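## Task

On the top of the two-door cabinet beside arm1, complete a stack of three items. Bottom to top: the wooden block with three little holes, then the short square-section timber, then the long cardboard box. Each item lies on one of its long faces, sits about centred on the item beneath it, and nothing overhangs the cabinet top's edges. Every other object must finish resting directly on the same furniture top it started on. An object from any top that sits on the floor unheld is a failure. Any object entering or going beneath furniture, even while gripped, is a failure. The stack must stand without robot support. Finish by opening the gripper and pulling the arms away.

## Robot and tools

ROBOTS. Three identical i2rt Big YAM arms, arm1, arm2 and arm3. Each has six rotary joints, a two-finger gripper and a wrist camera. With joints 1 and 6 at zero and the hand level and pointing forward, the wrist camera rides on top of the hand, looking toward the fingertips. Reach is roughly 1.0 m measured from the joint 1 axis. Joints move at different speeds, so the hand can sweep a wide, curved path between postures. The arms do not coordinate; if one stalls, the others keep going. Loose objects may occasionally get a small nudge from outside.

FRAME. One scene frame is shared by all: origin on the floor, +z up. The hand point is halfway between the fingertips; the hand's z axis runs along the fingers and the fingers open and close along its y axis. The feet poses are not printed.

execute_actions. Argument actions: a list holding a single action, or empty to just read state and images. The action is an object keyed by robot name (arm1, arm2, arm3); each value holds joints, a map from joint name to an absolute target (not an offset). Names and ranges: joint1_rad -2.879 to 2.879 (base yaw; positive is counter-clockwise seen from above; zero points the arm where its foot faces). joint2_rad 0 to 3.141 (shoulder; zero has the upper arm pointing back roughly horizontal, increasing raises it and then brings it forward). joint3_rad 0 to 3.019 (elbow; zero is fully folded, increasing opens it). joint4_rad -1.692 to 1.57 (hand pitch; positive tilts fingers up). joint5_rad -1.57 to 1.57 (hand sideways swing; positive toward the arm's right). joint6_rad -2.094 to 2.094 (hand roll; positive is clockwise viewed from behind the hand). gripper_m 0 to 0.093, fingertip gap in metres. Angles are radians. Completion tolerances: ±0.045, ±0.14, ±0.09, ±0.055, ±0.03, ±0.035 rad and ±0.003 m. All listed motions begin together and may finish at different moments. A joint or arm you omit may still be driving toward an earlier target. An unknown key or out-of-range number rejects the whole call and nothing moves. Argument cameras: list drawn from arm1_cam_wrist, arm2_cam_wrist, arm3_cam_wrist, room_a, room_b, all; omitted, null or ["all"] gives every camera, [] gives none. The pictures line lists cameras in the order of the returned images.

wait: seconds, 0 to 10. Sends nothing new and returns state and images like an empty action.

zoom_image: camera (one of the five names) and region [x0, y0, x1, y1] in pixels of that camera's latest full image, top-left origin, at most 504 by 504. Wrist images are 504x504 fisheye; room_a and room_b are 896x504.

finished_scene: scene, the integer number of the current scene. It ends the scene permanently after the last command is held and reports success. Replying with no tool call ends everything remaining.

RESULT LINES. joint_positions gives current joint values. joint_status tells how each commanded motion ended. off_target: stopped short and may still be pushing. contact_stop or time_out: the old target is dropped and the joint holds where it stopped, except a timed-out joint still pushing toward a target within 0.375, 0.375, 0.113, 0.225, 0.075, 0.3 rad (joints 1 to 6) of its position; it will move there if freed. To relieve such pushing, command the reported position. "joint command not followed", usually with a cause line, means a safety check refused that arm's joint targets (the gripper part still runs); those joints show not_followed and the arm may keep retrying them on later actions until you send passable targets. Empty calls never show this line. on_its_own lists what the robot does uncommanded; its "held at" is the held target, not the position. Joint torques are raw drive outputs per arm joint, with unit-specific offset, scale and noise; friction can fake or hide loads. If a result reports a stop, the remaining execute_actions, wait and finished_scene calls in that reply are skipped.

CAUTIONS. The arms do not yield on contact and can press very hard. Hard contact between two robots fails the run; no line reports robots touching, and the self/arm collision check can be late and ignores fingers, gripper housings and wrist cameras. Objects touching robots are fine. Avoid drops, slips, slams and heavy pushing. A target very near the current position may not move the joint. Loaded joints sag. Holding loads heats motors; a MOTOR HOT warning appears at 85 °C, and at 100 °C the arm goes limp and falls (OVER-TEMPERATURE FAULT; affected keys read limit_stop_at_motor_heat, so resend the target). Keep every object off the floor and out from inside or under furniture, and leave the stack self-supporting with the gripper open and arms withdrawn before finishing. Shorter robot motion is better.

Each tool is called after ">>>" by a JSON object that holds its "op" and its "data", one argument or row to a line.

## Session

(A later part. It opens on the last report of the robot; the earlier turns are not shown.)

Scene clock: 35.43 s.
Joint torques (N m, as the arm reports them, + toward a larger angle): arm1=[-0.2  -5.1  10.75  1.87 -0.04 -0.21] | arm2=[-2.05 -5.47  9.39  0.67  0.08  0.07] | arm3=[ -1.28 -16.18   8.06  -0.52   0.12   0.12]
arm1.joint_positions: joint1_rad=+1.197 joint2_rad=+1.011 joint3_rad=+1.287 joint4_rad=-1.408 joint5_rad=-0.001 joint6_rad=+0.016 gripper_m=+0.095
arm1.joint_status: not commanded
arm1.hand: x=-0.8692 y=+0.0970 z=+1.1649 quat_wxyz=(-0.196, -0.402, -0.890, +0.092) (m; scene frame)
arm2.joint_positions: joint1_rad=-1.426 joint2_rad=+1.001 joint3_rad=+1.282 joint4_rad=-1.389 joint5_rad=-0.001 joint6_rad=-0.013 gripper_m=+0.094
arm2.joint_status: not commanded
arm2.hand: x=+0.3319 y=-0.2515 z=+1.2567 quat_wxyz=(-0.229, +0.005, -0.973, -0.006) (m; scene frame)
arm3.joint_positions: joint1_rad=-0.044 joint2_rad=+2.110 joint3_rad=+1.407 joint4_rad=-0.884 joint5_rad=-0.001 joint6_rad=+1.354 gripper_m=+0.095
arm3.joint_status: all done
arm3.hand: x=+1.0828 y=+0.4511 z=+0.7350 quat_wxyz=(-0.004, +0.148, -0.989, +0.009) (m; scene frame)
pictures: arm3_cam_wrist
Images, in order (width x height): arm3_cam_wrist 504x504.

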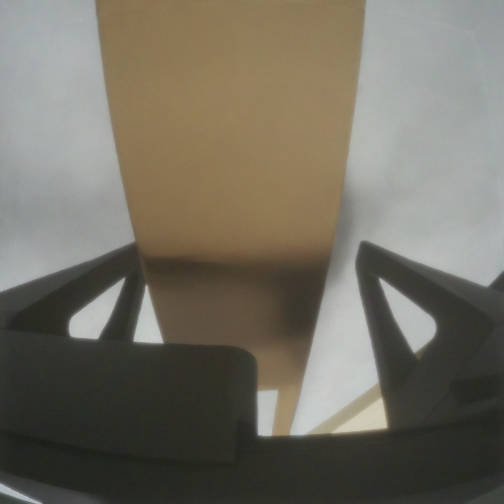

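>>> {"op": "execute_actions", "data": {
  "actions": [
    {"arm3":{"joints":{"gripper_m":0.035}}}
  ],
  "cameras": ["arm3_cam_wrist","room_a"]
}}

Scene clock: 36.23 s.
Joint torques (N m, as the arm reports them, + toward a larger angle): arm1=[-0.17 -5.12 10.76  1.87 -0.04 -0.21] | arm2=[-1.84 -5.66  9.3   0.77  0.08  0.08] | arm3=[ -1.48 -16.46   8.11  -0.56   0.11   0.1 ]
arm1.joint_positions: joint1_rad=+1.197 joint2_rad=+1.011 joint3_rad=+1.287 joint4_rad=-1.408 joint5_rad=-0.001 joint6_rad=+0.016 gripper_m=+0.095
arm1.joint_status: not commanded
arm1.hand: x=-0.8692 y=+0.0970 z=+1.1649 quat_wxyz=(-0.196, -0.402, -0.890, +0.092) (m; scene frame)
arm2.joint_positions: joint1_rad=-1.426 joint2_rad=+1.001 joint3_rad=+1.282 joint4_rad=-1.389 joint5_rad=-0.001 joint6_rad=-0.013 gripper_m=+0.094
arm2.joint_status: not commanded
arm2.hand: x=+0.3319 y=-0.2515 z=+1.2567 quat_wxyz=(-0.229, +0.005, -0.973, -0.006) (m; scene frame)
arm3.joint_positions: joint1_rad=-0.044 joint2_rad=+2.111 joint3_rad=+1.407 joint4_rad=-0.885 joint5_rad=-0.001 joint6_rad=+1.355 gripper_m=+0.049
arm3.joint_status: gripper_m off_target (ended at +0.049, target +0.035)
arm3.hand: x=+1.0828 y=+0.4508 z=+0.7348 quat_wxyz=(-0.004, +0.148, -0.989, +0.010) (m; scene frame)
pictures: arm3_cam_wrist, room_a
Images, in order (width x height): arm3_cam_wrist 504x504, room_a 896x504.

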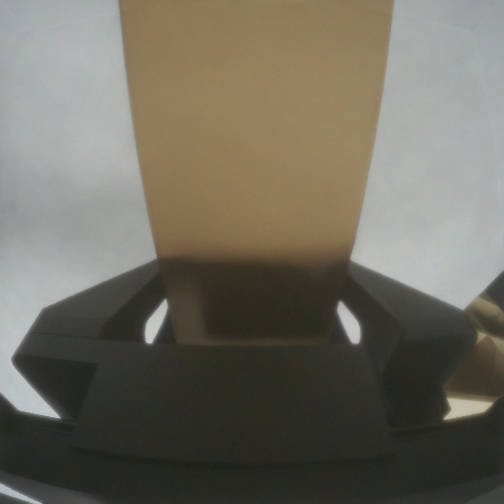

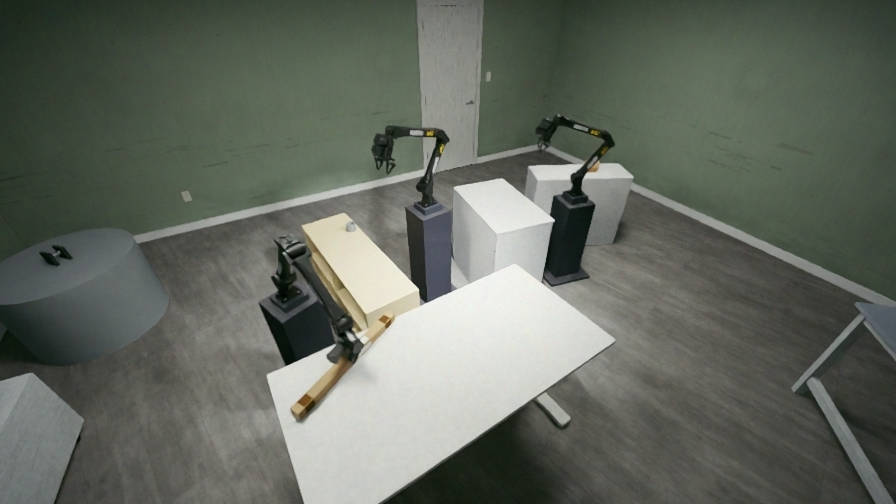

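>>> {"op": "execute_actions", "data": {
  "actions": [
    {"arm1":{"joints":{"joint1_rad":1.457,"joint2_rad":1.35,"joint3_rad":1.56,"joint4_rad":-1.5}},"arm3":{"joints":{"joint2_rad":1.83,"joint3_rad":1.405,"joint4_rad":-1.14}}}
  ],
  "cameras": ["arm1_cam_wrist","room_a","room_b"]
}}

Scene clock: 42.40 s.
Joint torques (N m, as the arm reports them, + toward a larger angle): arm1=[ -0.71 -10.52  14.45   0.76  -0.04  -0.21] | arm2=[-2.07 -5.42  9.44  0.71  0.09  0.06] | arm3=[ -1.34 -14.89  10.58  -0.55   0.08   0.1 ]
arm1.joint_positions: joint1_rad=+1.461 joint2_rad=+1.361 joint3_rad=+1.506 joint4_rad=-1.494 joint5_rad=-0.001 joint6_rad=+0.016 gripper_m=+0.095
arm1.joint_status: all done
arm1.hand: x=-0.7333 y=+0.1174 z=+1.1244 quat_wxyz=(-0.102, -0.288, -0.952, +0.035) (m; scene frame)
arm2.joint_positions: joint1_rad=-1.426 joint2_rad=+1.001 joint3_rad=+1.282 joint4_rad=-1.389 joint5_rad=-0.001 joint6_rad=-0.013 gripper_m=+0.094
arm2.joint_status: not commanded
arm2.hand: x=+0.3319 y=-0.2515 z=+1.2567 quat_wxyz=(-0.229, +0.005, -0.973, -0.006) (m; scene frame)
arm3.joint_positions: joint1_rad=-0.044 joint2_rad=+1.810 joint3_rad=+1.391 joint4_rad=-1.124 joint5_rad=+0.000 joint6_rad=+1.355 gripper_m=+0.049
arm3.joint_status: all done
arm3.hand: x=+1.0838 y=+0.4226 z=+0.8882 quat_wxyz=(-0.006, +0.148, -0.989, -0.013) (m; scene frame)
pictures: arm1_cam_wrist, room_a, room_b
Images, in order (width x height): arm1_cam_wrist 504x504, room_a 896x504, room_b 896x504.

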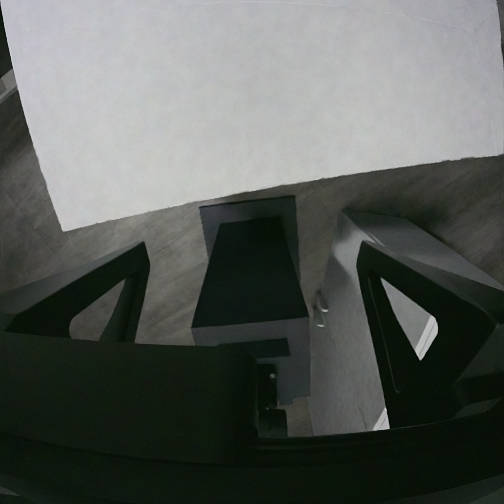

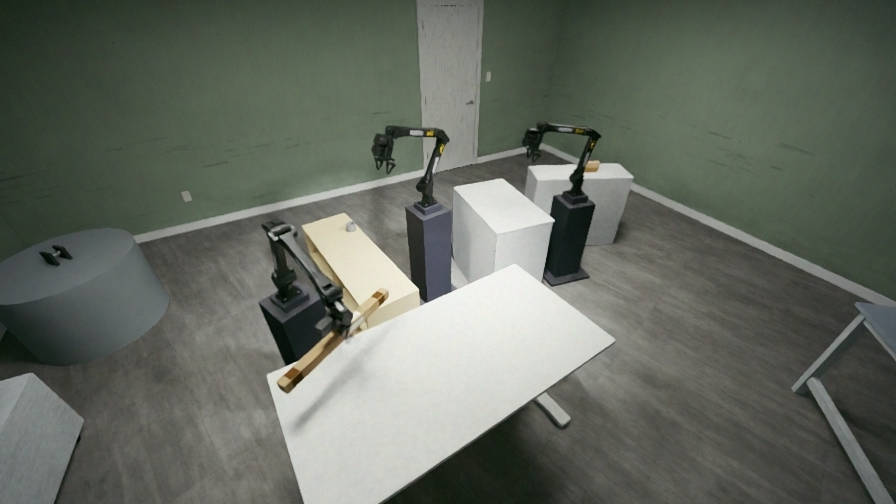

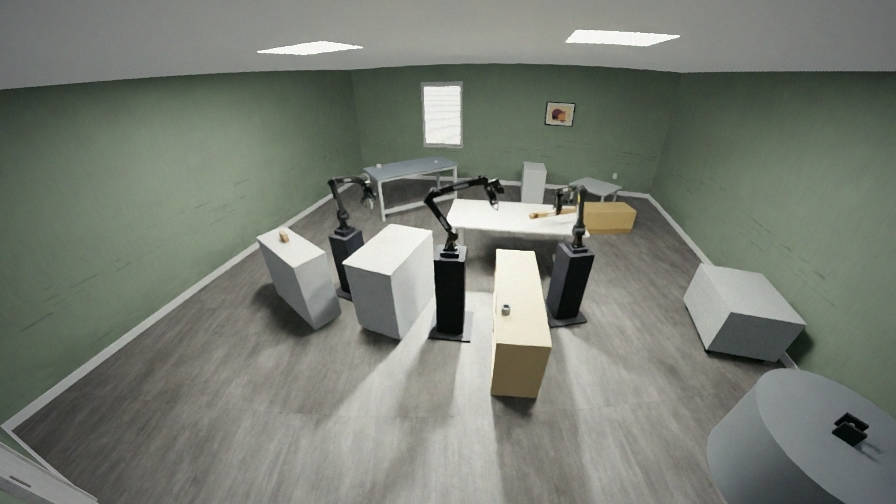

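>>> {"op": "execute_actions", "data": {
  "actions": [
    {"arm2":{"joints":{"joint2_rad":0.8}},"arm3":{"joints":{"joint1_rad":1.661,"joint6_rad":1.93}}}
  ],
  "cameras": ["arm2_cam_wrist","arm3_cam_wrist","room_a","room_b"]
}}

Scene clock: 45.60 s.
Joint torques (N m, as the arm reports them, + toward a larger angle): arm1=[ -0.72 -10.63  14.37   0.77  -0.04  -0.21] | arm2=[-2.12 -1.65  9.07  1.1   0.1   0.07] | arm3=[ -1.21 -15.35  10.53  -0.56   0.14   0.13]
arm1.joint_positions: joint1_rad=+1.461 joint2_rad=+1.361 joint3_rad=+1.506 joint4_rad=-1.494 joint5_rad=-0.001 joint6_rad=+0.016 gripper_m=+0.095
arm1.joint_status: not commanded
arm1.hand: x=-0.7333 y=+0.1174 z=+1.1244 quat_wxyz=(-0.102, -0.288, -0.952, +0.035) (m; scene frame)
arm2.joint_positions: joint1_rad=-1.426 joint2_rad=+0.794 joint3_rad=+1.282 joint4_rad=-1.390 joint5_rad=-0.001 joint6_rad=-0.013 gripper_m=+0.094
arm2.joint_status: all done
arm2.hand: x=+0.2753 y=-0.2524 z=+1.3192 quat_wxyz=(-0.328, +0.004, -0.945, -0.005) (m; scene frame)
arm3.joint_positions: joint1_rad=+1.669 joint2_rad=+1.815 joint3_rad=+1.391 joint4_rad=-1.124 joint5_rad=-0.002 joint6_rad=+1.918 gripper_m=+0.049
arm3.joint_status: all done
arm3.hand: x=+0.6064 y=-0.2265 z=+0.8819 quat_wxyz=(+0.007, +0.662, -0.750, -0.001) (m; scene frame)
pictures: arm2_cam_wrist, arm3_cam_wrist, room_a, room_b
Images, in order (width x height): arm2_cam_wrist 504x504, arm3_cam_wrist 504x504, room_a 896x504, room_b 896x504.

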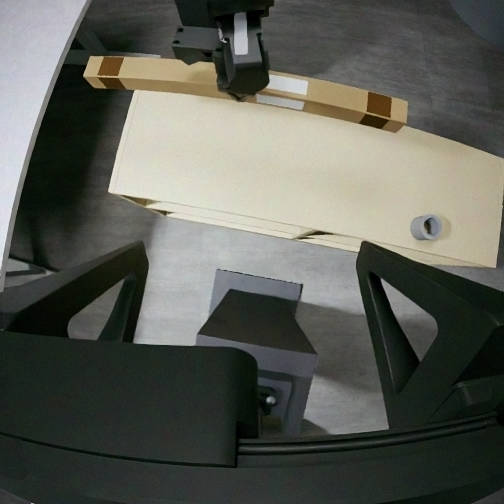

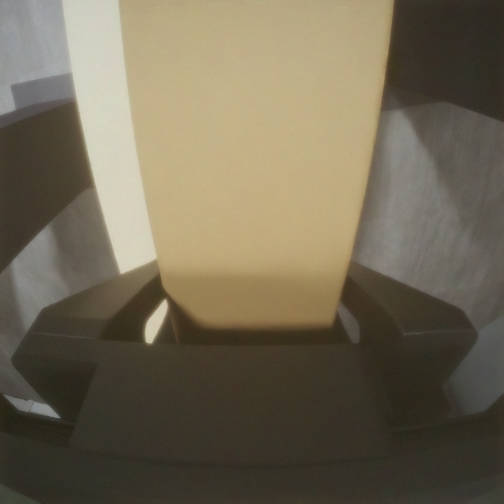

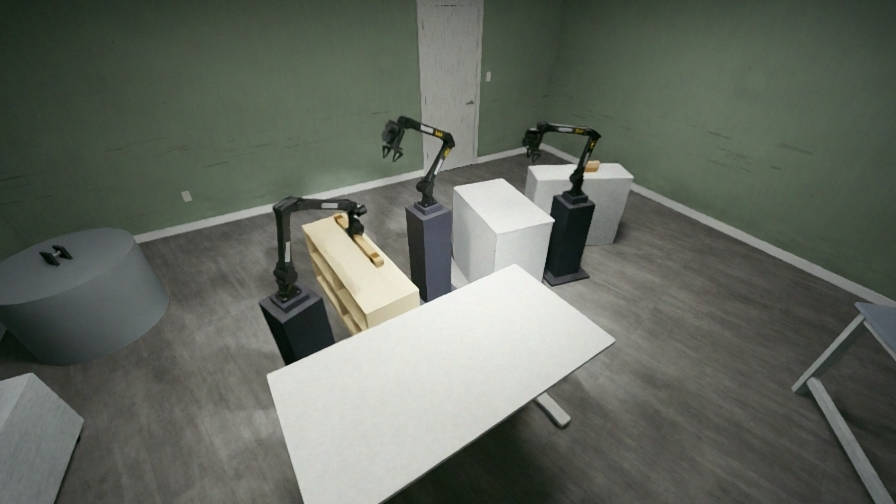

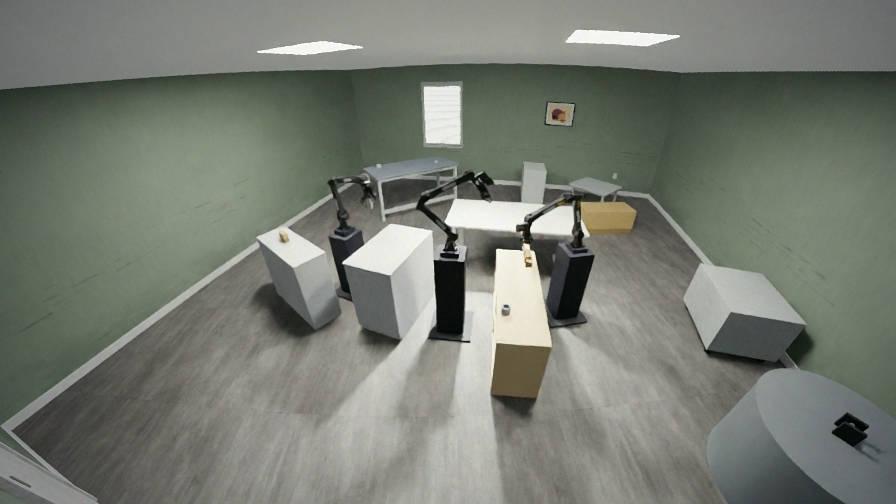

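>>> {"op": "execute_actions", "data": {
  "actions": [
    {"arm3":{"joints":{"joint2_rad":2.14,"joint3_rad":1.265,"joint4_rad":-0.665}},"arm2":{"joints":{"joint6_rad":-0.14}}}
  ],
  "cameras": ["arm2_cam_wrist","room_a","room_b"]
}}

Scene clock: 47.97 s.
Joint torques (N m, as the arm reports them, + toward a larger angle): arm1=[ -0.74 -10.6   14.37   0.77  -0.03  -0.21] | arm2=[-2.06 -1.81  9.06  1.    0.09 -0.18] | arm3=[ -1.28 -18.54   7.93   0.61   0.13   0.12]
arm1.joint_positions: joint1_rad=+1.461 joint2_rad=+1.361 joint3_rad=+1.506 joint4_rad=-1.494 joint5_rad=-0.001 joint6_rad=+0.016 gripper_m=+0.095
arm1.joint_status: not commanded
arm1.hand: x=-0.7333 y=+0.1174 z=+1.1244 quat_wxyz=(-0.102, -0.288, -0.952, +0.035) (m; scene frame)
arm2.joint_positions: joint1_rad=-1.426 joint2_rad=+0.794 joint3_rad=+1.282 joint4_rad=-1.390 joint5_rad=-0.001 joint6_rad=-0.126 gripper_m=+0.094
arm2.joint_status: all done
arm2.hand: x=+0.2753 y=-0.2524 z=+1.3192 quat_wxyz=(-0.328, +0.057, -0.943, +0.013) (m; scene frame)
arm3.joint_positions: joint1_rad=+1.669 joint2_rad=+2.154 joint3_rad=+1.247 joint4_rad=-0.681 joint5_rad=-0.002 joint6_rad=+1.919 gripper_m=+0.049
arm3.joint_status: all done
arm3.hand: x=+0.6229 y=-0.2234 z=+0.6659 quat_wxyz=(-0.011, +0.661, -0.750, +0.008) (m; scene frame)
pictures: arm2_cam_wrist, room_a, room_b
Images, in order (width x height): arm2_cam_wrist 504x504, room_a 896x504, room_b 896x504.

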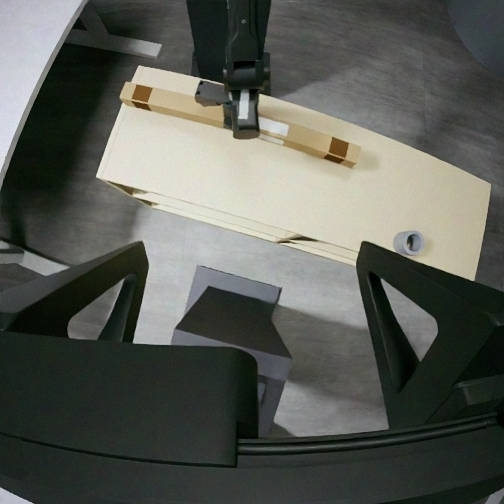

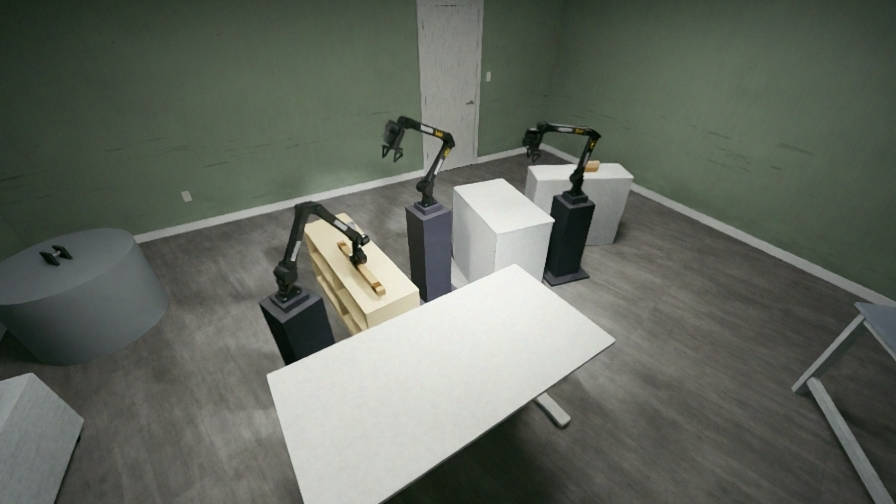

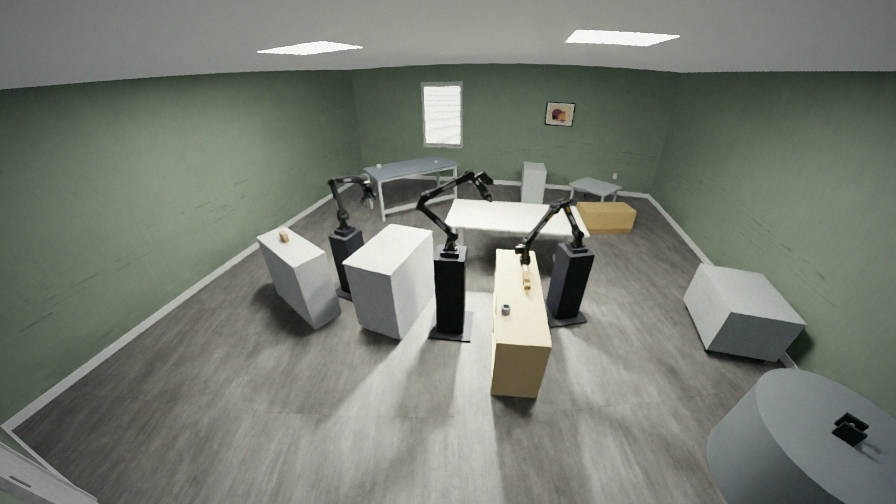

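>>> {"op": "zoom_image", "data": {
  "camera": "room_a",
  "region": [300, 200, 430, 320]
}}

>>> {"op": "zoom_image", "data": {
  "camera": "room_b",
  "region": [480, 220, 580, 320]
}}

Region (300, 200, 430, 320) of room_a's 896x504 image, scaled by 3.877, with more detail than that image has; it fills the top 465 rows of this view, and the rest is white.

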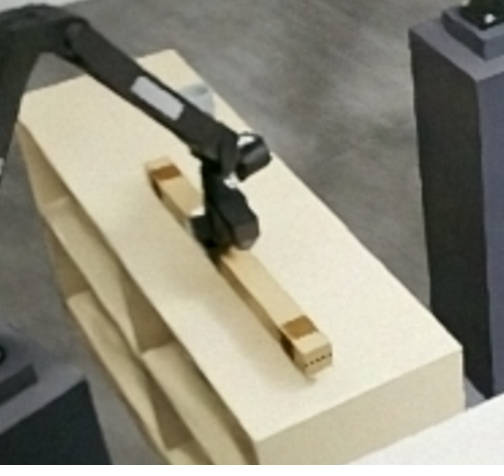

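Region (480, 220, 580, 320) of room_b's 896x504 image, scaled by 5.040, with more detail than that image has.

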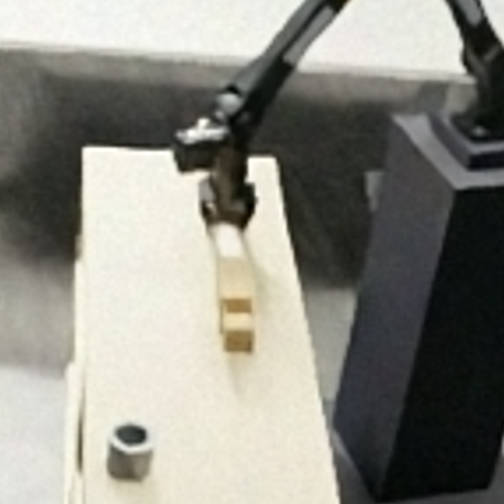

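>>> {"op": "execute_actions", "data": {
  "actions": [
    {"arm3":{"joints":{"joint2_rad":2.195}}}
  ],
  "cameras": ["arm3_cam_wrist"]
}}

Scene clock: 49.30 s.
Joint torques (N m, as the arm reports them, + toward a larger angle): arm1=[ -0.73 -10.63  14.37   0.77  -0.04  -0.21] | arm2=[-2.24 -1.41  9.06  1.07  0.06 -0.17] | arm3=[ -1.27 -15.75   7.46   0.65   0.13   0.12]
arm1.joint_positions: joint1_rad=+1.461 joint2_rad=+1.361 joint3_rad=+1.506 joint4_rad=-1.494 joint5_rad=-0.001 joint6_rad=+0.016 gripper_m=+0.095
arm1.joint_status: not commanded
arm1.hand: x=-0.7333 y=+0.1174 z=+1.1244 quat_wxyz=(-0.102, -0.288, -0.952, +0.035) (m; scene frame)
arm2.joint_positions: joint1_rad=-1.426 joint2_rad=+0.794 joint3_rad=+1.282 joint4_rad=-1.390 joint5_rad=-0.001 joint6_rad=-0.126 gripper_m=+0.094
arm2.joint_status: not commanded
arm2.hand: x=+0.2753 y=-0.2524 z=+1.3192 quat_wxyz=(-0.328, +0.057, -0.943, +0.013) (m; scene frame)
arm3.joint_positions: joint1_rad=+1.669 joint2_rad=+2.171 joint3_rad=+1.247 joint4_rad=-0.681 joint5_rad=-0.002 joint6_rad=+1.919 gripper_m=+0.049
arm3.joint_status: all done
arm3.hand: x=+0.6276 y=-0.2223 z=+0.6575 quat_wxyz=(-0.018, +0.661, -0.750, +0.012) (m; scene frame)
pictures: arm3_cam_wrist
Images, in order (width x height): arm3_cam_wrist 504x504.

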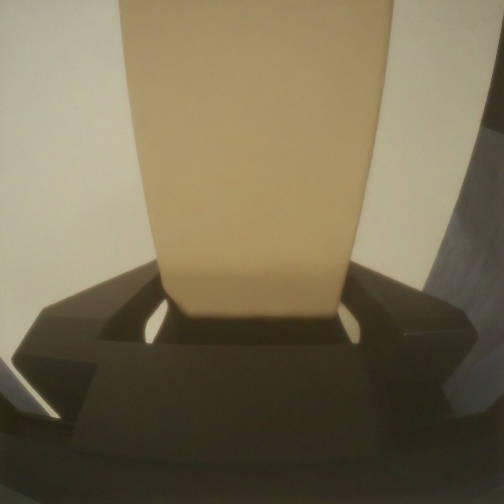

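>>> {"op": "execute_actions", "data": {
  "actions": [
    {"arm3":{"joints":{"joint2_rad":2.225}}}
  ],
  "cameras": ["room_a"]
}}

Scene clock: 50.13 s.
Joint torques (N m, as the arm reports them, + toward a larger angle): arm1=[ -0.73 -10.64  14.37   0.77  -0.04  -0.21] | arm2=[-2.27 -1.42  9.14  1.02  0.09 -0.17] | arm3=[ -1.26 -16.     7.12   0.43   0.14   0.12]
arm1.joint_positions: joint1_rad=+1.461 joint2_rad=+1.361 joint3_rad=+1.506 joint4_rad=-1.494 joint5_rad=-0.001 joint6_rad=+0.016 gripper_m=+0.095
arm1.joint_status: not commanded
arm1.hand: x=-0.7333 y=+0.1174 z=+1.1244 quat_wxyz=(-0.102, -0.288, -0.952, +0.035) (m; scene frame)
arm2.joint_positions: joint1_rad=-1.426 joint2_rad=+0.794 joint3_rad=+1.282 joint4_rad=-1.390 joint5_rad=-0.001 joint6_rad=-0.126 gripper_m=+0.094
arm2.joint_status: not commanded
arm2.hand: x=+0.2753 y=-0.2524 z=+1.3192 quat_wxyz=(-0.328, +0.057, -0.943, +0.013) (m; scene frame)
arm3.joint_positions: joint1_rad=+1.669 joint2_rad=+2.206 joint3_rad=+1.247 joint4_rad=-0.680 joint5_rad=-0.002 joint6_rad=+1.919 gripper_m=+0.049
arm3.joint_status: all done
arm3.hand: x=+0.6371 y=-0.2202 z=+0.6408 quat_wxyz=(-0.033, +0.661, -0.749, +0.021) (m; scene frame)
pictures: room_a
Images, in order (width x height): room_a 896x504.

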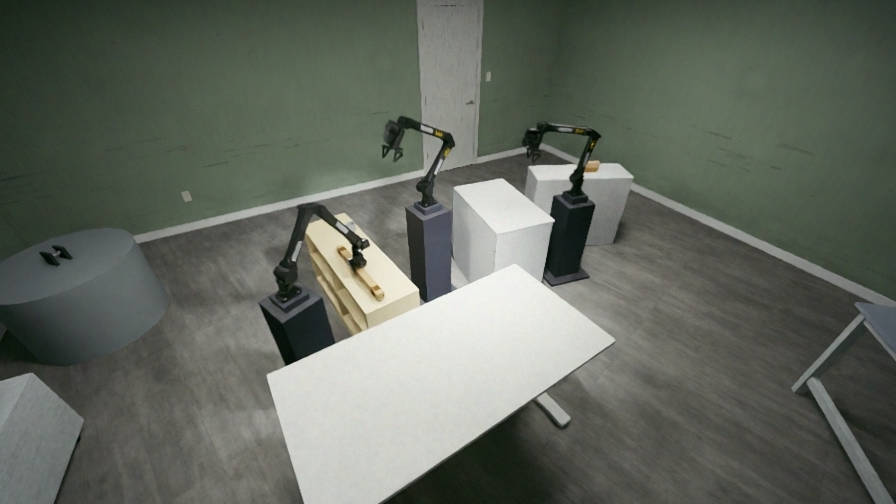

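>>> {"op": "execute_actions", "data": {
  "actions": [
    {"arm3":{"joints":{"joint2_rad":2.255,"joint4_rad":-0.59}}}
  ],
  "cameras": ["room_a","arm2_cam_wrist"]
}}

Scene clock: 51.17 s.
Joint torques (N m, as the arm reports them, + toward a larger angle): arm1=[ -0.67 -10.63  14.36   0.77  -0.04  -0.21] | arm2=[-2.07 -1.1   9.1   1.04  0.06 -0.16] | arm3=[ -1.26 -16.13   7.08   0.67   0.14   0.12]
arm1.joint_positions: joint1_rad=+1.461 joint2_rad=+1.361 joint3_rad=+1.506 joint4_rad=-1.494 joint5_rad=-0.001 joint6_rad=+0.016 gripper_m=+0.095
arm1.joint_status: not commanded
arm1.hand: x=-0.7333 y=+0.1174 z=+1.1244 quat_wxyz=(-0.102, -0.288, -0.952, +0.035) (m; scene frame)
arm2.joint_positions: joint1_rad=-1.426 joint2_rad=+0.794 joint3_rad=+1.282 joint4_rad=-1.390 joint5_rad=-0.001 joint6_rad=-0.126 gripper_m=+0.094
arm2.joint_status: not commanded
arm2.hand: x=+0.2753 y=-0.2524 z=+1.3192 quat_wxyz=(-0.328, +0.057, -0.943, +0.013) (m; scene frame)
arm3.joint_positions: joint1_rad=+1.669 joint2_rad=+2.233 joint3_rad=+1.247 joint4_rad=-0.607 joint5_rad=-0.002 joint6_rad=+1.919 gripper_m=+0.049
arm3.joint_status: all done
arm3.hand: x=+0.6276 y=-0.2224 z=+0.6265 quat_wxyz=(-0.013, +0.661, -0.750, +0.009) (m; scene frame)
pictures: arm2_cam_wrist, room_a
Images, in order (width x height): arm2_cam_wrist 504x504, room_a 896x504.

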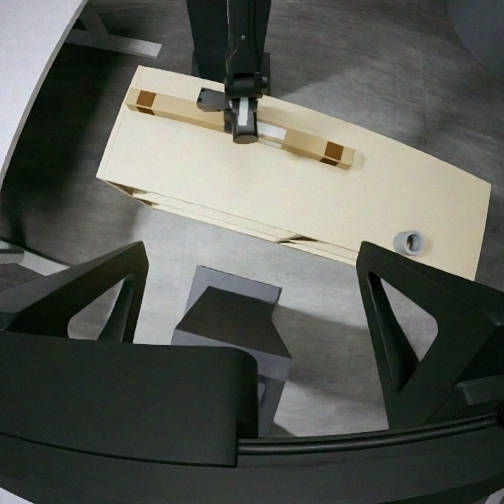

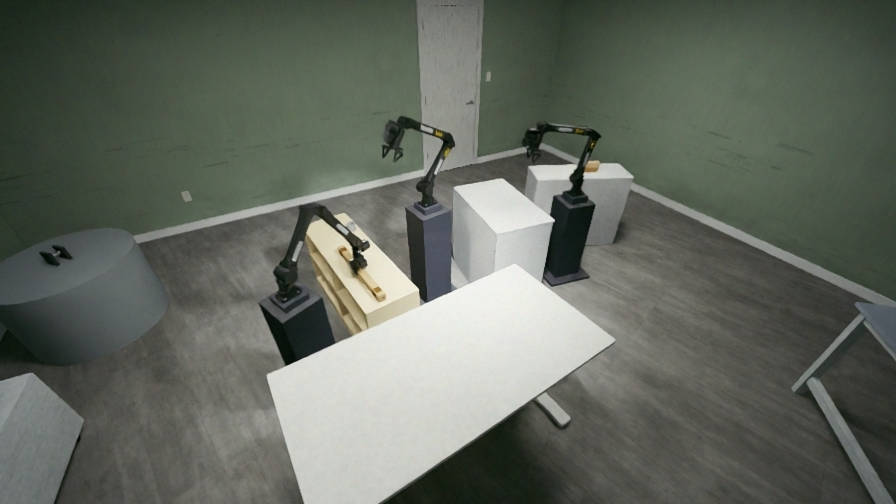

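>>> {"op": "execute_actions", "data": {
  "actions": [
    {"arm3":{"joints":{"joint2_rad":2.29,"joint4_rad":-0.56}}}
  ],
  "cameras": ["room_a"]
}}

Scene clock: 51.90 s.
Joint torques (N m, as the arm reports them, + toward a larger angle): arm1=[ -0.73 -10.63  14.38   0.77  -0.04  -0.21] | arm2=[-1.97 -1.39  9.12  1.05  0.08 -0.16] | arm3=[ -1.23 -14.06   6.87   0.88   0.13   0.11]
arm1.joint_positions: joint1_rad=+1.461 joint2_rad=+1.361 joint3_rad=+1.506 joint4_rad=-1.494 joint5_rad=-0.001 joint6_rad=+0.016 gripper_m=+0.095
arm1.joint_status: not commanded
arm1.hand: x=-0.7333 y=+0.1174 z=+1.1244 quat_wxyz=(-0.102, -0.288, -0.952, +0.035) (m; scene frame)
arm2.joint_positions: joint1_rad=-1.426 joint2_rad=+0.794 joint3_rad=+1.282 joint4_rad=-1.390 joint5_rad=-0.001 joint6_rad=-0.126 gripper_m=+0.094
arm2.joint_status: not commanded
arm2.hand: x=+0.2753 y=-0.2524 z=+1.3192 quat_wxyz=(-0.328, +0.057, -0.943, +0.013) (m; scene frame)
arm3.joint_positions: joint1_rad=+1.669 joint2_rad=+2.243 joint3_rad=+1.249 joint4_rad=-0.581 joint5_rad=-0.001 joint6_rad=+1.919 gripper_m=+0.049
arm3.joint_status: all done
arm3.hand: x=+0.6235 y=-0.2233 z=+0.6219 quat_wxyz=(-0.005, +0.661, -0.750, +0.005) (m; scene frame)
pictures: room_a
Images, in order (width x height): room_a 896x504.

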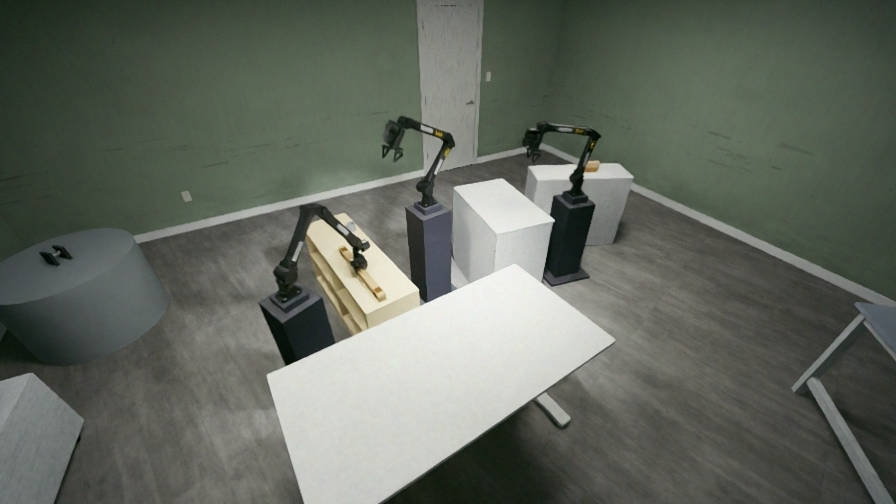

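>>> {"op": "execute_actions", "data": {
  "actions": [
    {"arm3":{"joints":{"gripper_m":0.093,"joint2_rad":2.26}}}
  ],
  "cameras": ["arm3_cam_wrist"]
}}

Scene clock: 52.73 s.
Joint torques (N m, as the arm reports them, + toward a larger angle): arm1=[ -0.7  -10.61  14.37   0.75  -0.04  -0.21] | arm2=[-2.23 -1.53  9.1   1.06  0.07 -0.17] | arm3=[ -1.22 -16.12   6.83   0.73   0.13   0.1 ]
arm1.joint_positions: joint1_rad=+1.461 joint2_rad=+1.361 joint3_rad=+1.506 joint4_rad=-1.494 joint5_rad=-0.001 joint6_rad=+0.016 gripper_m=+0.095
arm1.joint_status: not commanded
arm1.hand: x=-0.7333 y=+0.1174 z=+1.1244 quat_wxyz=(-0.102, -0.288, -0.952, +0.035) (m; scene frame)
arm2.joint_positions: joint1_rad=-1.426 joint2_rad=+0.794 joint3_rad=+1.282 joint4_rad=-1.390 joint5_rad=-0.001 joint6_rad=-0.126 gripper_m=+0.094
arm2.joint_status: not commanded
arm2.hand: x=+0.2753 y=-0.2524 z=+1.3192 quat_wxyz=(-0.328, +0.057, -0.943, +0.013) (m; scene frame)
arm3.joint_positions: joint1_rad=+1.669 joint2_rad=+2.243 joint3_rad=+1.249 joint4_rad=-0.577 joint5_rad=-0.001 joint6_rad=+1.920 gripper_m=+0.093
arm3.joint_status: all done
arm3.hand: x=+0.6224 y=-0.2236 z=+0.6219 quat_wxyz=(-0.003, +0.661, -0.750, +0.004) (m; scene frame)
pictures: arm3_cam_wrist
Images, in order (width x height): arm3_cam_wrist 504x504.

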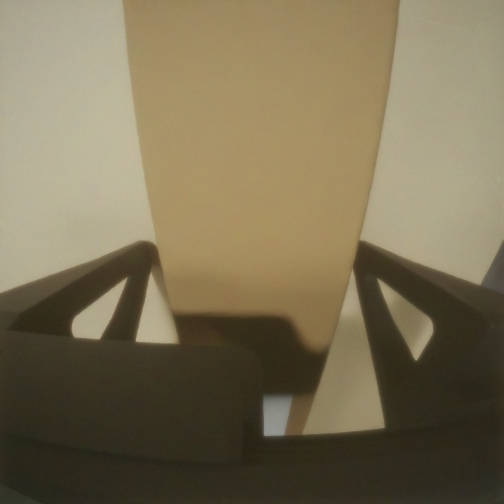

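>>> {"op": "execute_actions", "data": {
  "actions": [
    {"arm3":{"joints":{"joint2_rad":1.8,"joint3_rad":1.3,"joint4_rad":-1.05}},"arm2":{"joints":{"joint1_rad":-1.37,"joint6_rad":-1.41}}}
  ],
  "cameras": ["room_a"]
}}

>>> {"op": "execute_actions", "data": {
  "actions": [
    {"arm3":{"joints":{"joint1_rad":-0.3,"joint2_rad":0.9,"joint3_rad":1.3,"joint4_rad":-1.2,"joint6_rad":0.5}},"arm2":{"joints":{"joint2_rad":1.5,"joint3_rad":1.3,"joint4_rad":-1.35}}}
  ],
  "cameras": ["room_a","room_b"]
}}

Scene clock: 56.13 s.
Joint torques (N m, as the arm reports them, + toward a larger angle): arm1=[ -0.72 -10.63  14.37   0.78  -0.03  -0.21] | arm2=[-1.39 -1.18  9.    1.01  0.   -0.12] | arm3=[ -1.27 -13.64   9.74  -0.53   0.14   0.1 ]
arm1.joint_positions: joint1_rad=+1.461 joint2_rad=+1.361 joint3_rad=+1.506 joint4_rad=-1.494 joint5_rad=-0.001 joint6_rad=+0.016 gripper_m=+0.095
arm1.joint_status: not commanded
arm1.hand: x=-0.7333 y=+0.1174 z=+1.1244 quat_wxyz=(-0.102, -0.288, -0.952, +0.035) (m; scene frame)
arm2.joint_positions: joint1_rad=-1.376 joint2_rad=+0.794 joint3_rad=+1.282 joint4_rad=-1.390 joint5_rad=-0.001 joint6_rad=-1.395 gripper_m=+0.094
arm2.joint_status: all done
arm2.hand: x=+0.2749 y=-0.2376 z=+1.3194 quat_wxyz=(-0.261, +0.623, -0.710, +0.199) (m; scene frame)
arm3.joint_positions: joint1_rad=+1.669 joint2_rad=+1.777 joint3_rad=+1.291 joint4_rad=-1.033 joint5_rad=-0.001 joint6_rad=+1.920 gripper_m=+0.093
arm3.joint_status: all done
arm3.hand: x=+0.6228 y=-0.2227 z=+0.8668 quat_wxyz=(+0.020, +0.661, -0.750, -0.008) (m; scene frame)
pictures: room_a
Images, in order (width x height): room_a 896x504.

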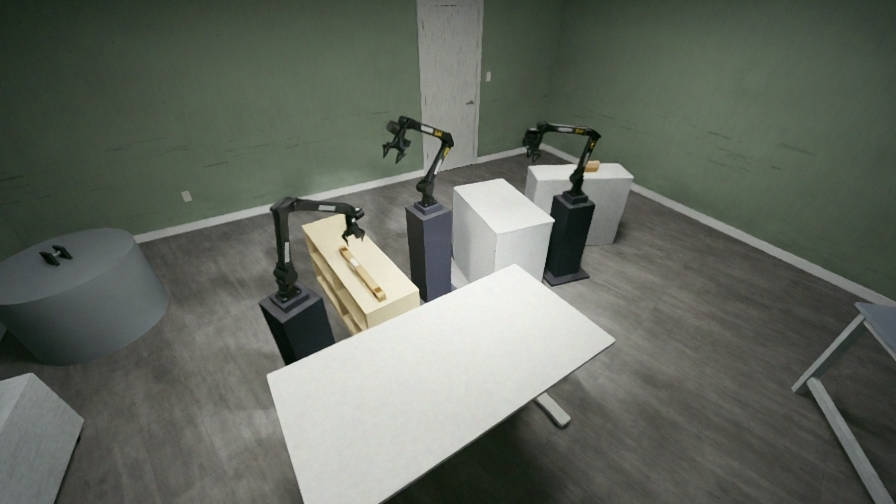

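Scene clock: 58.23 s.
Joint torques (N m, as the arm reports them, + toward a larger angle): arm1=[ -0.76 -10.62  14.37   0.76  -0.04  -0.21] | arm2=[ -1.34 -12.51   8.7    0.69  -0.01  -0.19] | arm3=[-1.11 -2.86 11.61  0.7  -0.01 -0.19]
arm1.joint_positions: joint1_rad=+1.461 joint2_rad=+1.361 joint3_rad=+1.506 joint4_rad=-1.494 joint5_rad=-0.001 joint6_rad=+0.016 gripper_m=+0.095
arm1.joint_status: not commanded
arm1.hand: x=-0.7333 y=+0.1174 z=+1.1244 quat_wxyz=(-0.102, -0.288, -0.952, +0.035) (m; scene frame)
arm2.joint_positions: joint1_rad=-1.376 joint2_rad=+1.503 joint3_rad=+1.282 joint4_rad=-1.358 joint5_rad=-0.001 joint6_rad=-1.396 gripper_m=+0.094
arm2.joint_status: all done
arm2.hand: x=+0.4142 y=-0.2269 z=+1.0684 quat_wxyz=(-0.001, +0.662, -0.749, -0.009) (m; scene frame)
arm3.joint_positions: joint1_rad=-0.295 joint2_rad=+0.892 joint3_rad=+1.291 joint4_rad=-1.179 joint5_rad=+0.002 joint6_rad=+0.512 gripper_m=+0.093
arm3.joint_status: all done
arm3.hand: x=+1.1854 y=+0.2499 z=+1.2517 quat_wxyz=(-0.227, +0.398, -0.833, -0.312) (m; scene frame)
pictures: room_a, room_b
Images, in order (width x height): room_a 896x504, room_b 896x504.

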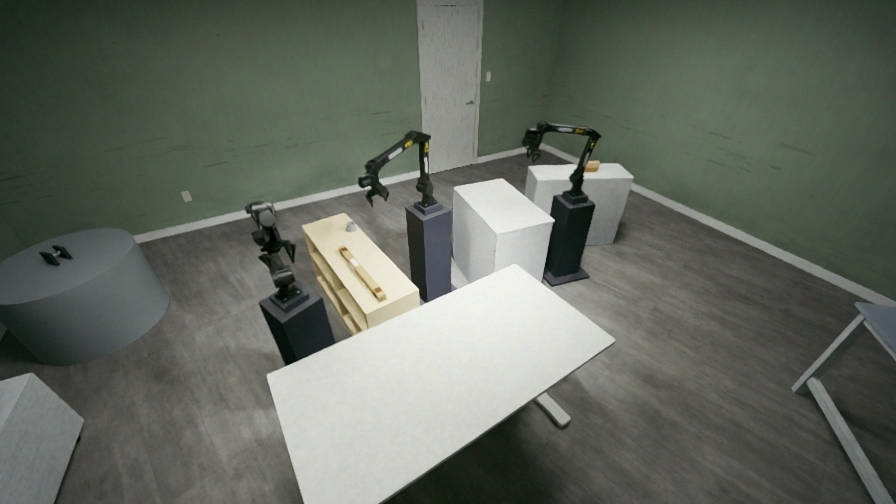

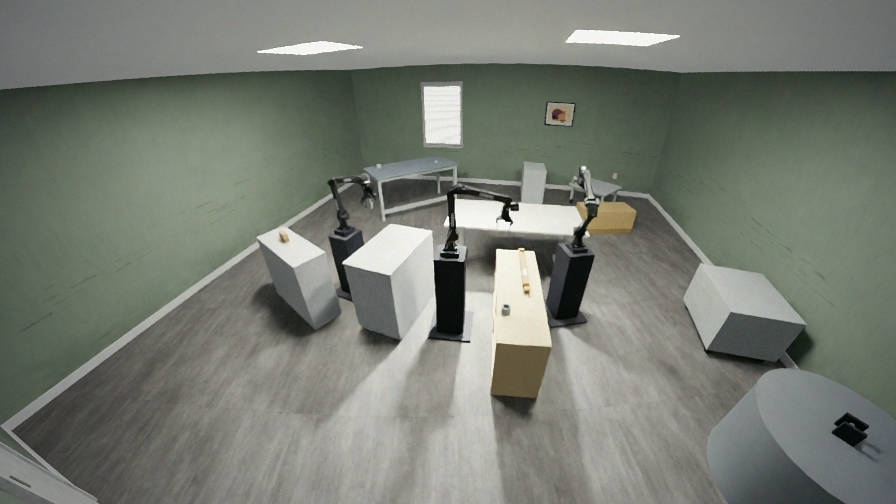

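>>> {"op": "execute_actions", "data": {
  "actions": [
    {"arm2":{"joints":{"joint1_rad":-1.375,"joint2_rad":2.335,"joint3_rad":1.69,"joint4_rad":-0.89}},"arm1":{"joints":{"joint1_rad":-0.846,"joint2_rad":1.6,"joint3_rad":1.77,"joint4_rad":-1.56}}}
  ],
  "cameras": ["arm1_cam_wrist","arm2_cam_wrist","room_a"]
}}

Scene clock: 61.17 s.
Joint torques (N m, as the arm reports them, + toward a larger angle): arm1=[  0.39 -14.42  13.88   0.59  -0.06  -0.2 ] | arm2=[ -1.46 -23.58   7.11   0.6   -0.01  -0.18] | arm3=[-1.07 -2.78 11.61  0.71 -0.02 -0.19]
arm1.joint_positions: joint1_rad=-0.853 joint2_rad=+1.615 joint3_rad=+1.720 joint4_rad=-1.553 joint5_rad=+0.000 joint6_rad=+0.014 gripper_m=+0.095
arm1.joint_status: all done
arm1.hand: x=-1.6040 y=+0.2268 z=+1.1055 quat_wxyz=(-0.011, -0.990, -0.120, +0.067) (m; scene frame)
arm2.joint_positions: joint1_rad=-1.376 joint2_rad=+2.353 joint3_rad=+1.667 joint4_rad=-0.899 joint5_rad=-0.001 joint6_rad=-1.397 gripper_m=+0.094
arm2.joint_status: all done
arm2.hand: x=+0.6080 y=-0.2124 z=+0.7481 quat_wxyz=(+0.001, +0.662, -0.749, -0.011) (m; scene frame)
arm3.joint_positions: joint1_rad=-0.295 joint2_rad=+0.892 joint3_rad=+1.291 joint4_rad=-1.179 joint5_rad=+0.002 joint6_rad=+0.511 gripper_m=+0.093
arm3.joint_status: not commanded
arm3.hand: x=+1.1854 y=+0.2499 z=+1.2517 quat_wxyz=(-0.227, +0.398, -0.832, -0.312) (m; scene frame)
pictures: arm1_cam_wrist, arm2_cam_wrist, room_a
Images, in order (width x height): arm1_cam_wrist 504x504, arm2_cam_wrist 504x504, room_a 896x504.

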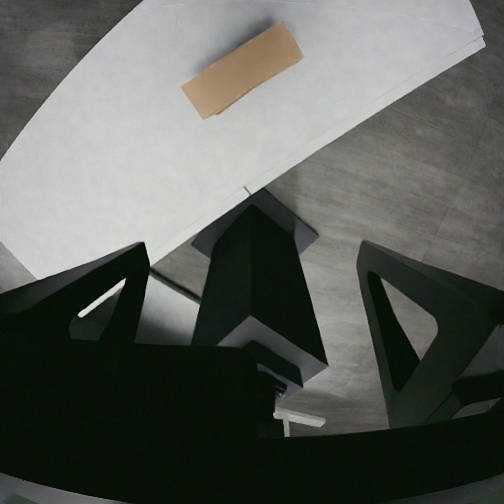

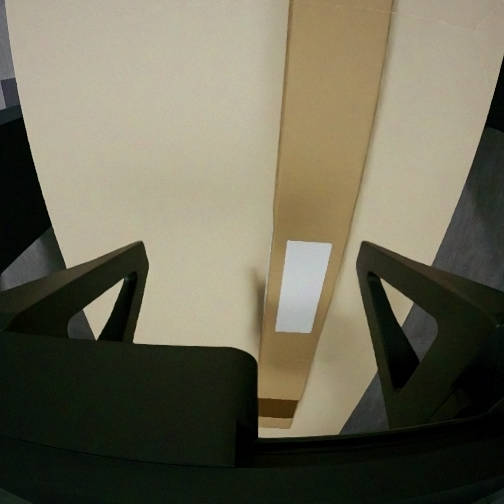

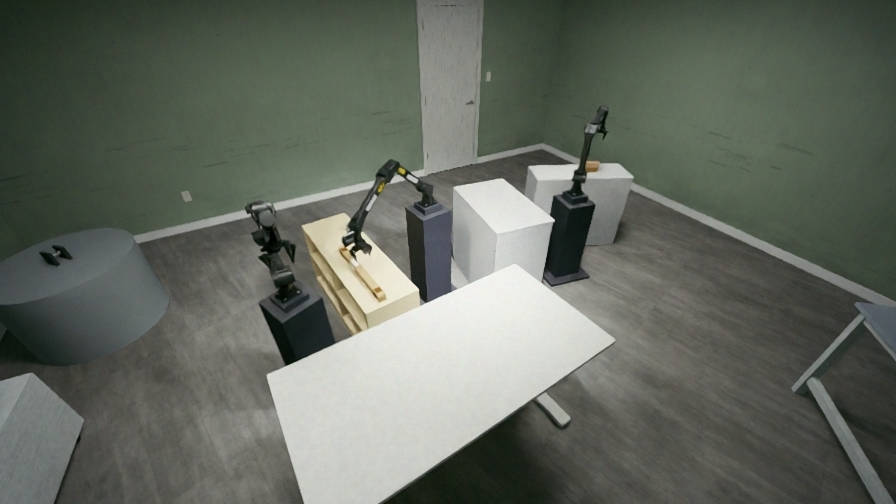

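>>> {"op": "execute_actions", "data": {
  "actions": [
    {"arm2":{"joints":{"joint1_rad":-1.40,"joint2_rad":2.465,"joint3_rad":1.89,"joint4_rad":-0.98}}}
  ],
  "cameras": ["arm1_cam_wrist","arm2_cam_wrist"]
}}

Scene clock: 64.53 s.
Joint torques (N m, as the arm reports them, + toward a larger angle): arm1=[  0.19 -14.62  13.91   0.59  -0.06  -0.2 ] | arm2=[ -2.2  -20.9    9.6   -0.27  -0.02  -0.17] | arm3=[-1.13 -2.69 11.63  0.68 -0.02 -0.19]
arm1.joint_positions: joint1_rad=-0.853 joint2_rad=+1.615 joint3_rad=+1.720 joint4_rad=-1.553 joint5_rad=+0.000 joint6_rad=+0.014 gripper_m=+0.095
arm1.joint_status: not commanded
arm1.hand: x=-1.6040 y=+0.2268 z=+1.1055 quat_wxyz=(-0.011, -0.990, -0.120, +0.067) (m; scene frame)
arm2.joint_positions: joint1_rad=-1.394 joint2_rad=+2.443 joint3_rad=+1.836 joint4_rad=-0.969 joint5_rad=-0.001 joint6_rad=-1.397 gripper_m=+0.094
arm2.joint_status: all done
arm2.hand: x=+0.6475 y=-0.2223 z=+0.7432 quat_wxyz=(-0.003, +0.656, -0.755, -0.008) (m; scene frame)
arm3.joint_positions: joint1_rad=-0.295 joint2_rad=+0.892 joint3_rad=+1.291 joint4_rad=-1.179 joint5_rad=+0.002 joint6_rad=+0.511 gripper_m=+0.093
arm3.joint_status: not commanded
arm3.hand: x=+1.1854 y=+0.2499 z=+1.2517 quat_wxyz=(-0.227, +0.398, -0.832, -0.312) (m; scene frame)
pictures: arm1_cam_wrist, arm2_cam_wrist
Images, in order (width x height): arm1_cam_wrist 504x504, arm2_cam_wrist 504x504.

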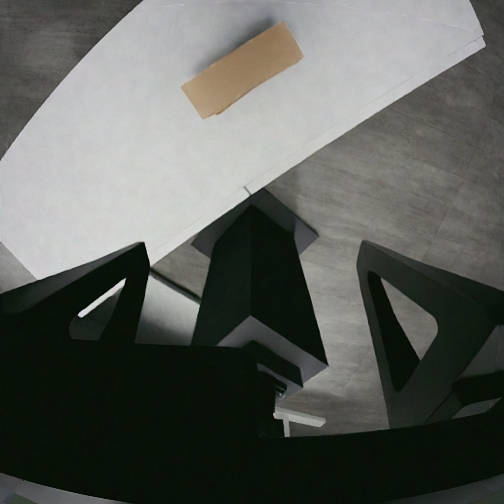

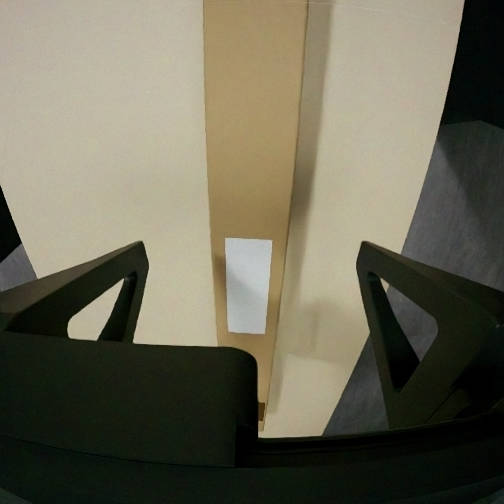

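>>> {"op": "execute_actions", "data": {
  "actions": [
    {"arm2":{"joints":{"joint1_rad":-1.358,"joint2_rad":2.57,"joint4_rad":-0.82}}}
  ],
  "cameras": ["arm2_cam_wrist","room_a"]
}}

Scene clock: 71.40 s.
Joint torques (N m, as the arm reports them, + toward a larger angle): arm1=[  0.2  -14.62  13.9    0.59  -0.06  -0.2 ] | arm2=[ -1.57 -22.05   7.98   0.91  -0.01  -0.15] | arm3=[-1.14 -2.69 11.61  0.7  -0.02 -0.2 ]
arm1.joint_positions: joint1_rad=-0.853 joint2_rad=+1.615 joint3_rad=+1.720 joint4_rad=-1.553 joint5_rad=+0.000 joint6_rad=+0.014 gripper_m=+0.095
arm1.joint_status: not commanded
arm1.hand: x=-1.6040 y=+0.2268 z=+1.1055 quat_wxyz=(-0.011, -0.990, -0.120, +0.067) (m; scene frame)
arm2.joint_positions: joint1_rad=-1.359 joint2_rad=+2.567 joint3_rad=+1.854 joint4_rad=-0.830 joint5_rad=-0.001 joint6_rad=-1.397 gripper_m=+0.094
arm2.joint_status: all done
arm2.hand: x=+0.6505 y=-0.1973 z=+0.6684 quat_wxyz=(-0.015, +0.669, -0.743, +0.002) (m; scene frame)
arm3.joint_positions: joint1_rad=-0.295 joint2_rad=+0.892 joint3_rad=+1.291 joint4_rad=-1.179 joint5_rad=+0.002 joint6_rad=+0.511 gripper_m=+0.093
arm3.joint_status: not commanded
arm3.hand: x=+1.1854 y=+0.2499 z=+1.2517 quat_wxyz=(-0.227, +0.398, -0.832, -0.312) (m; scene frame)
pictures: arm2_cam_wrist, room_a
Images, in order (width x height): arm2_cam_wrist 504x504, room_a 896x504.

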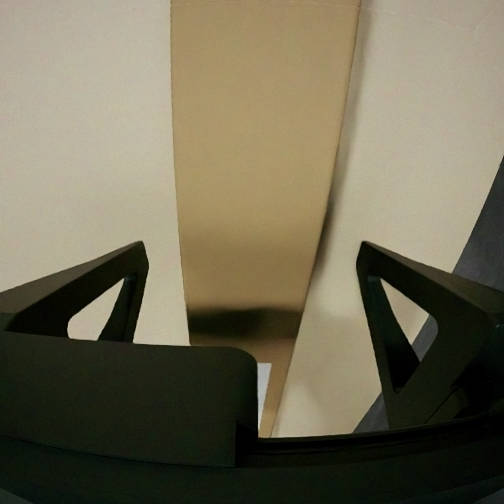

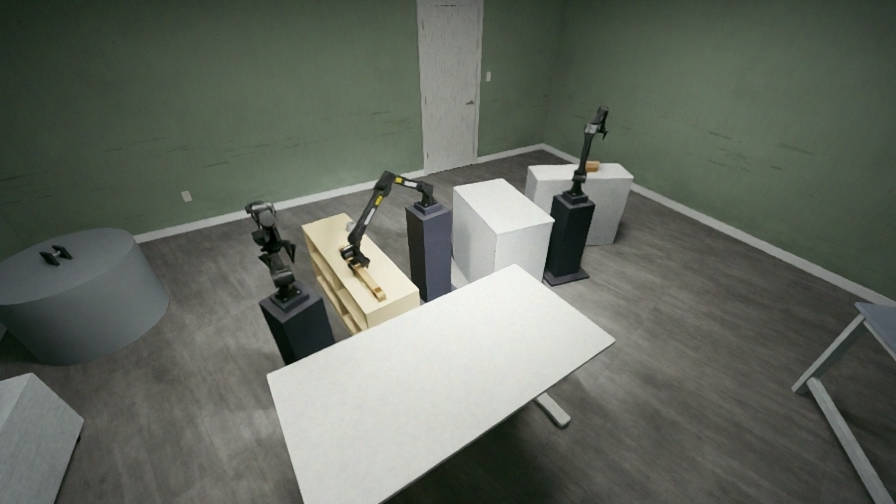

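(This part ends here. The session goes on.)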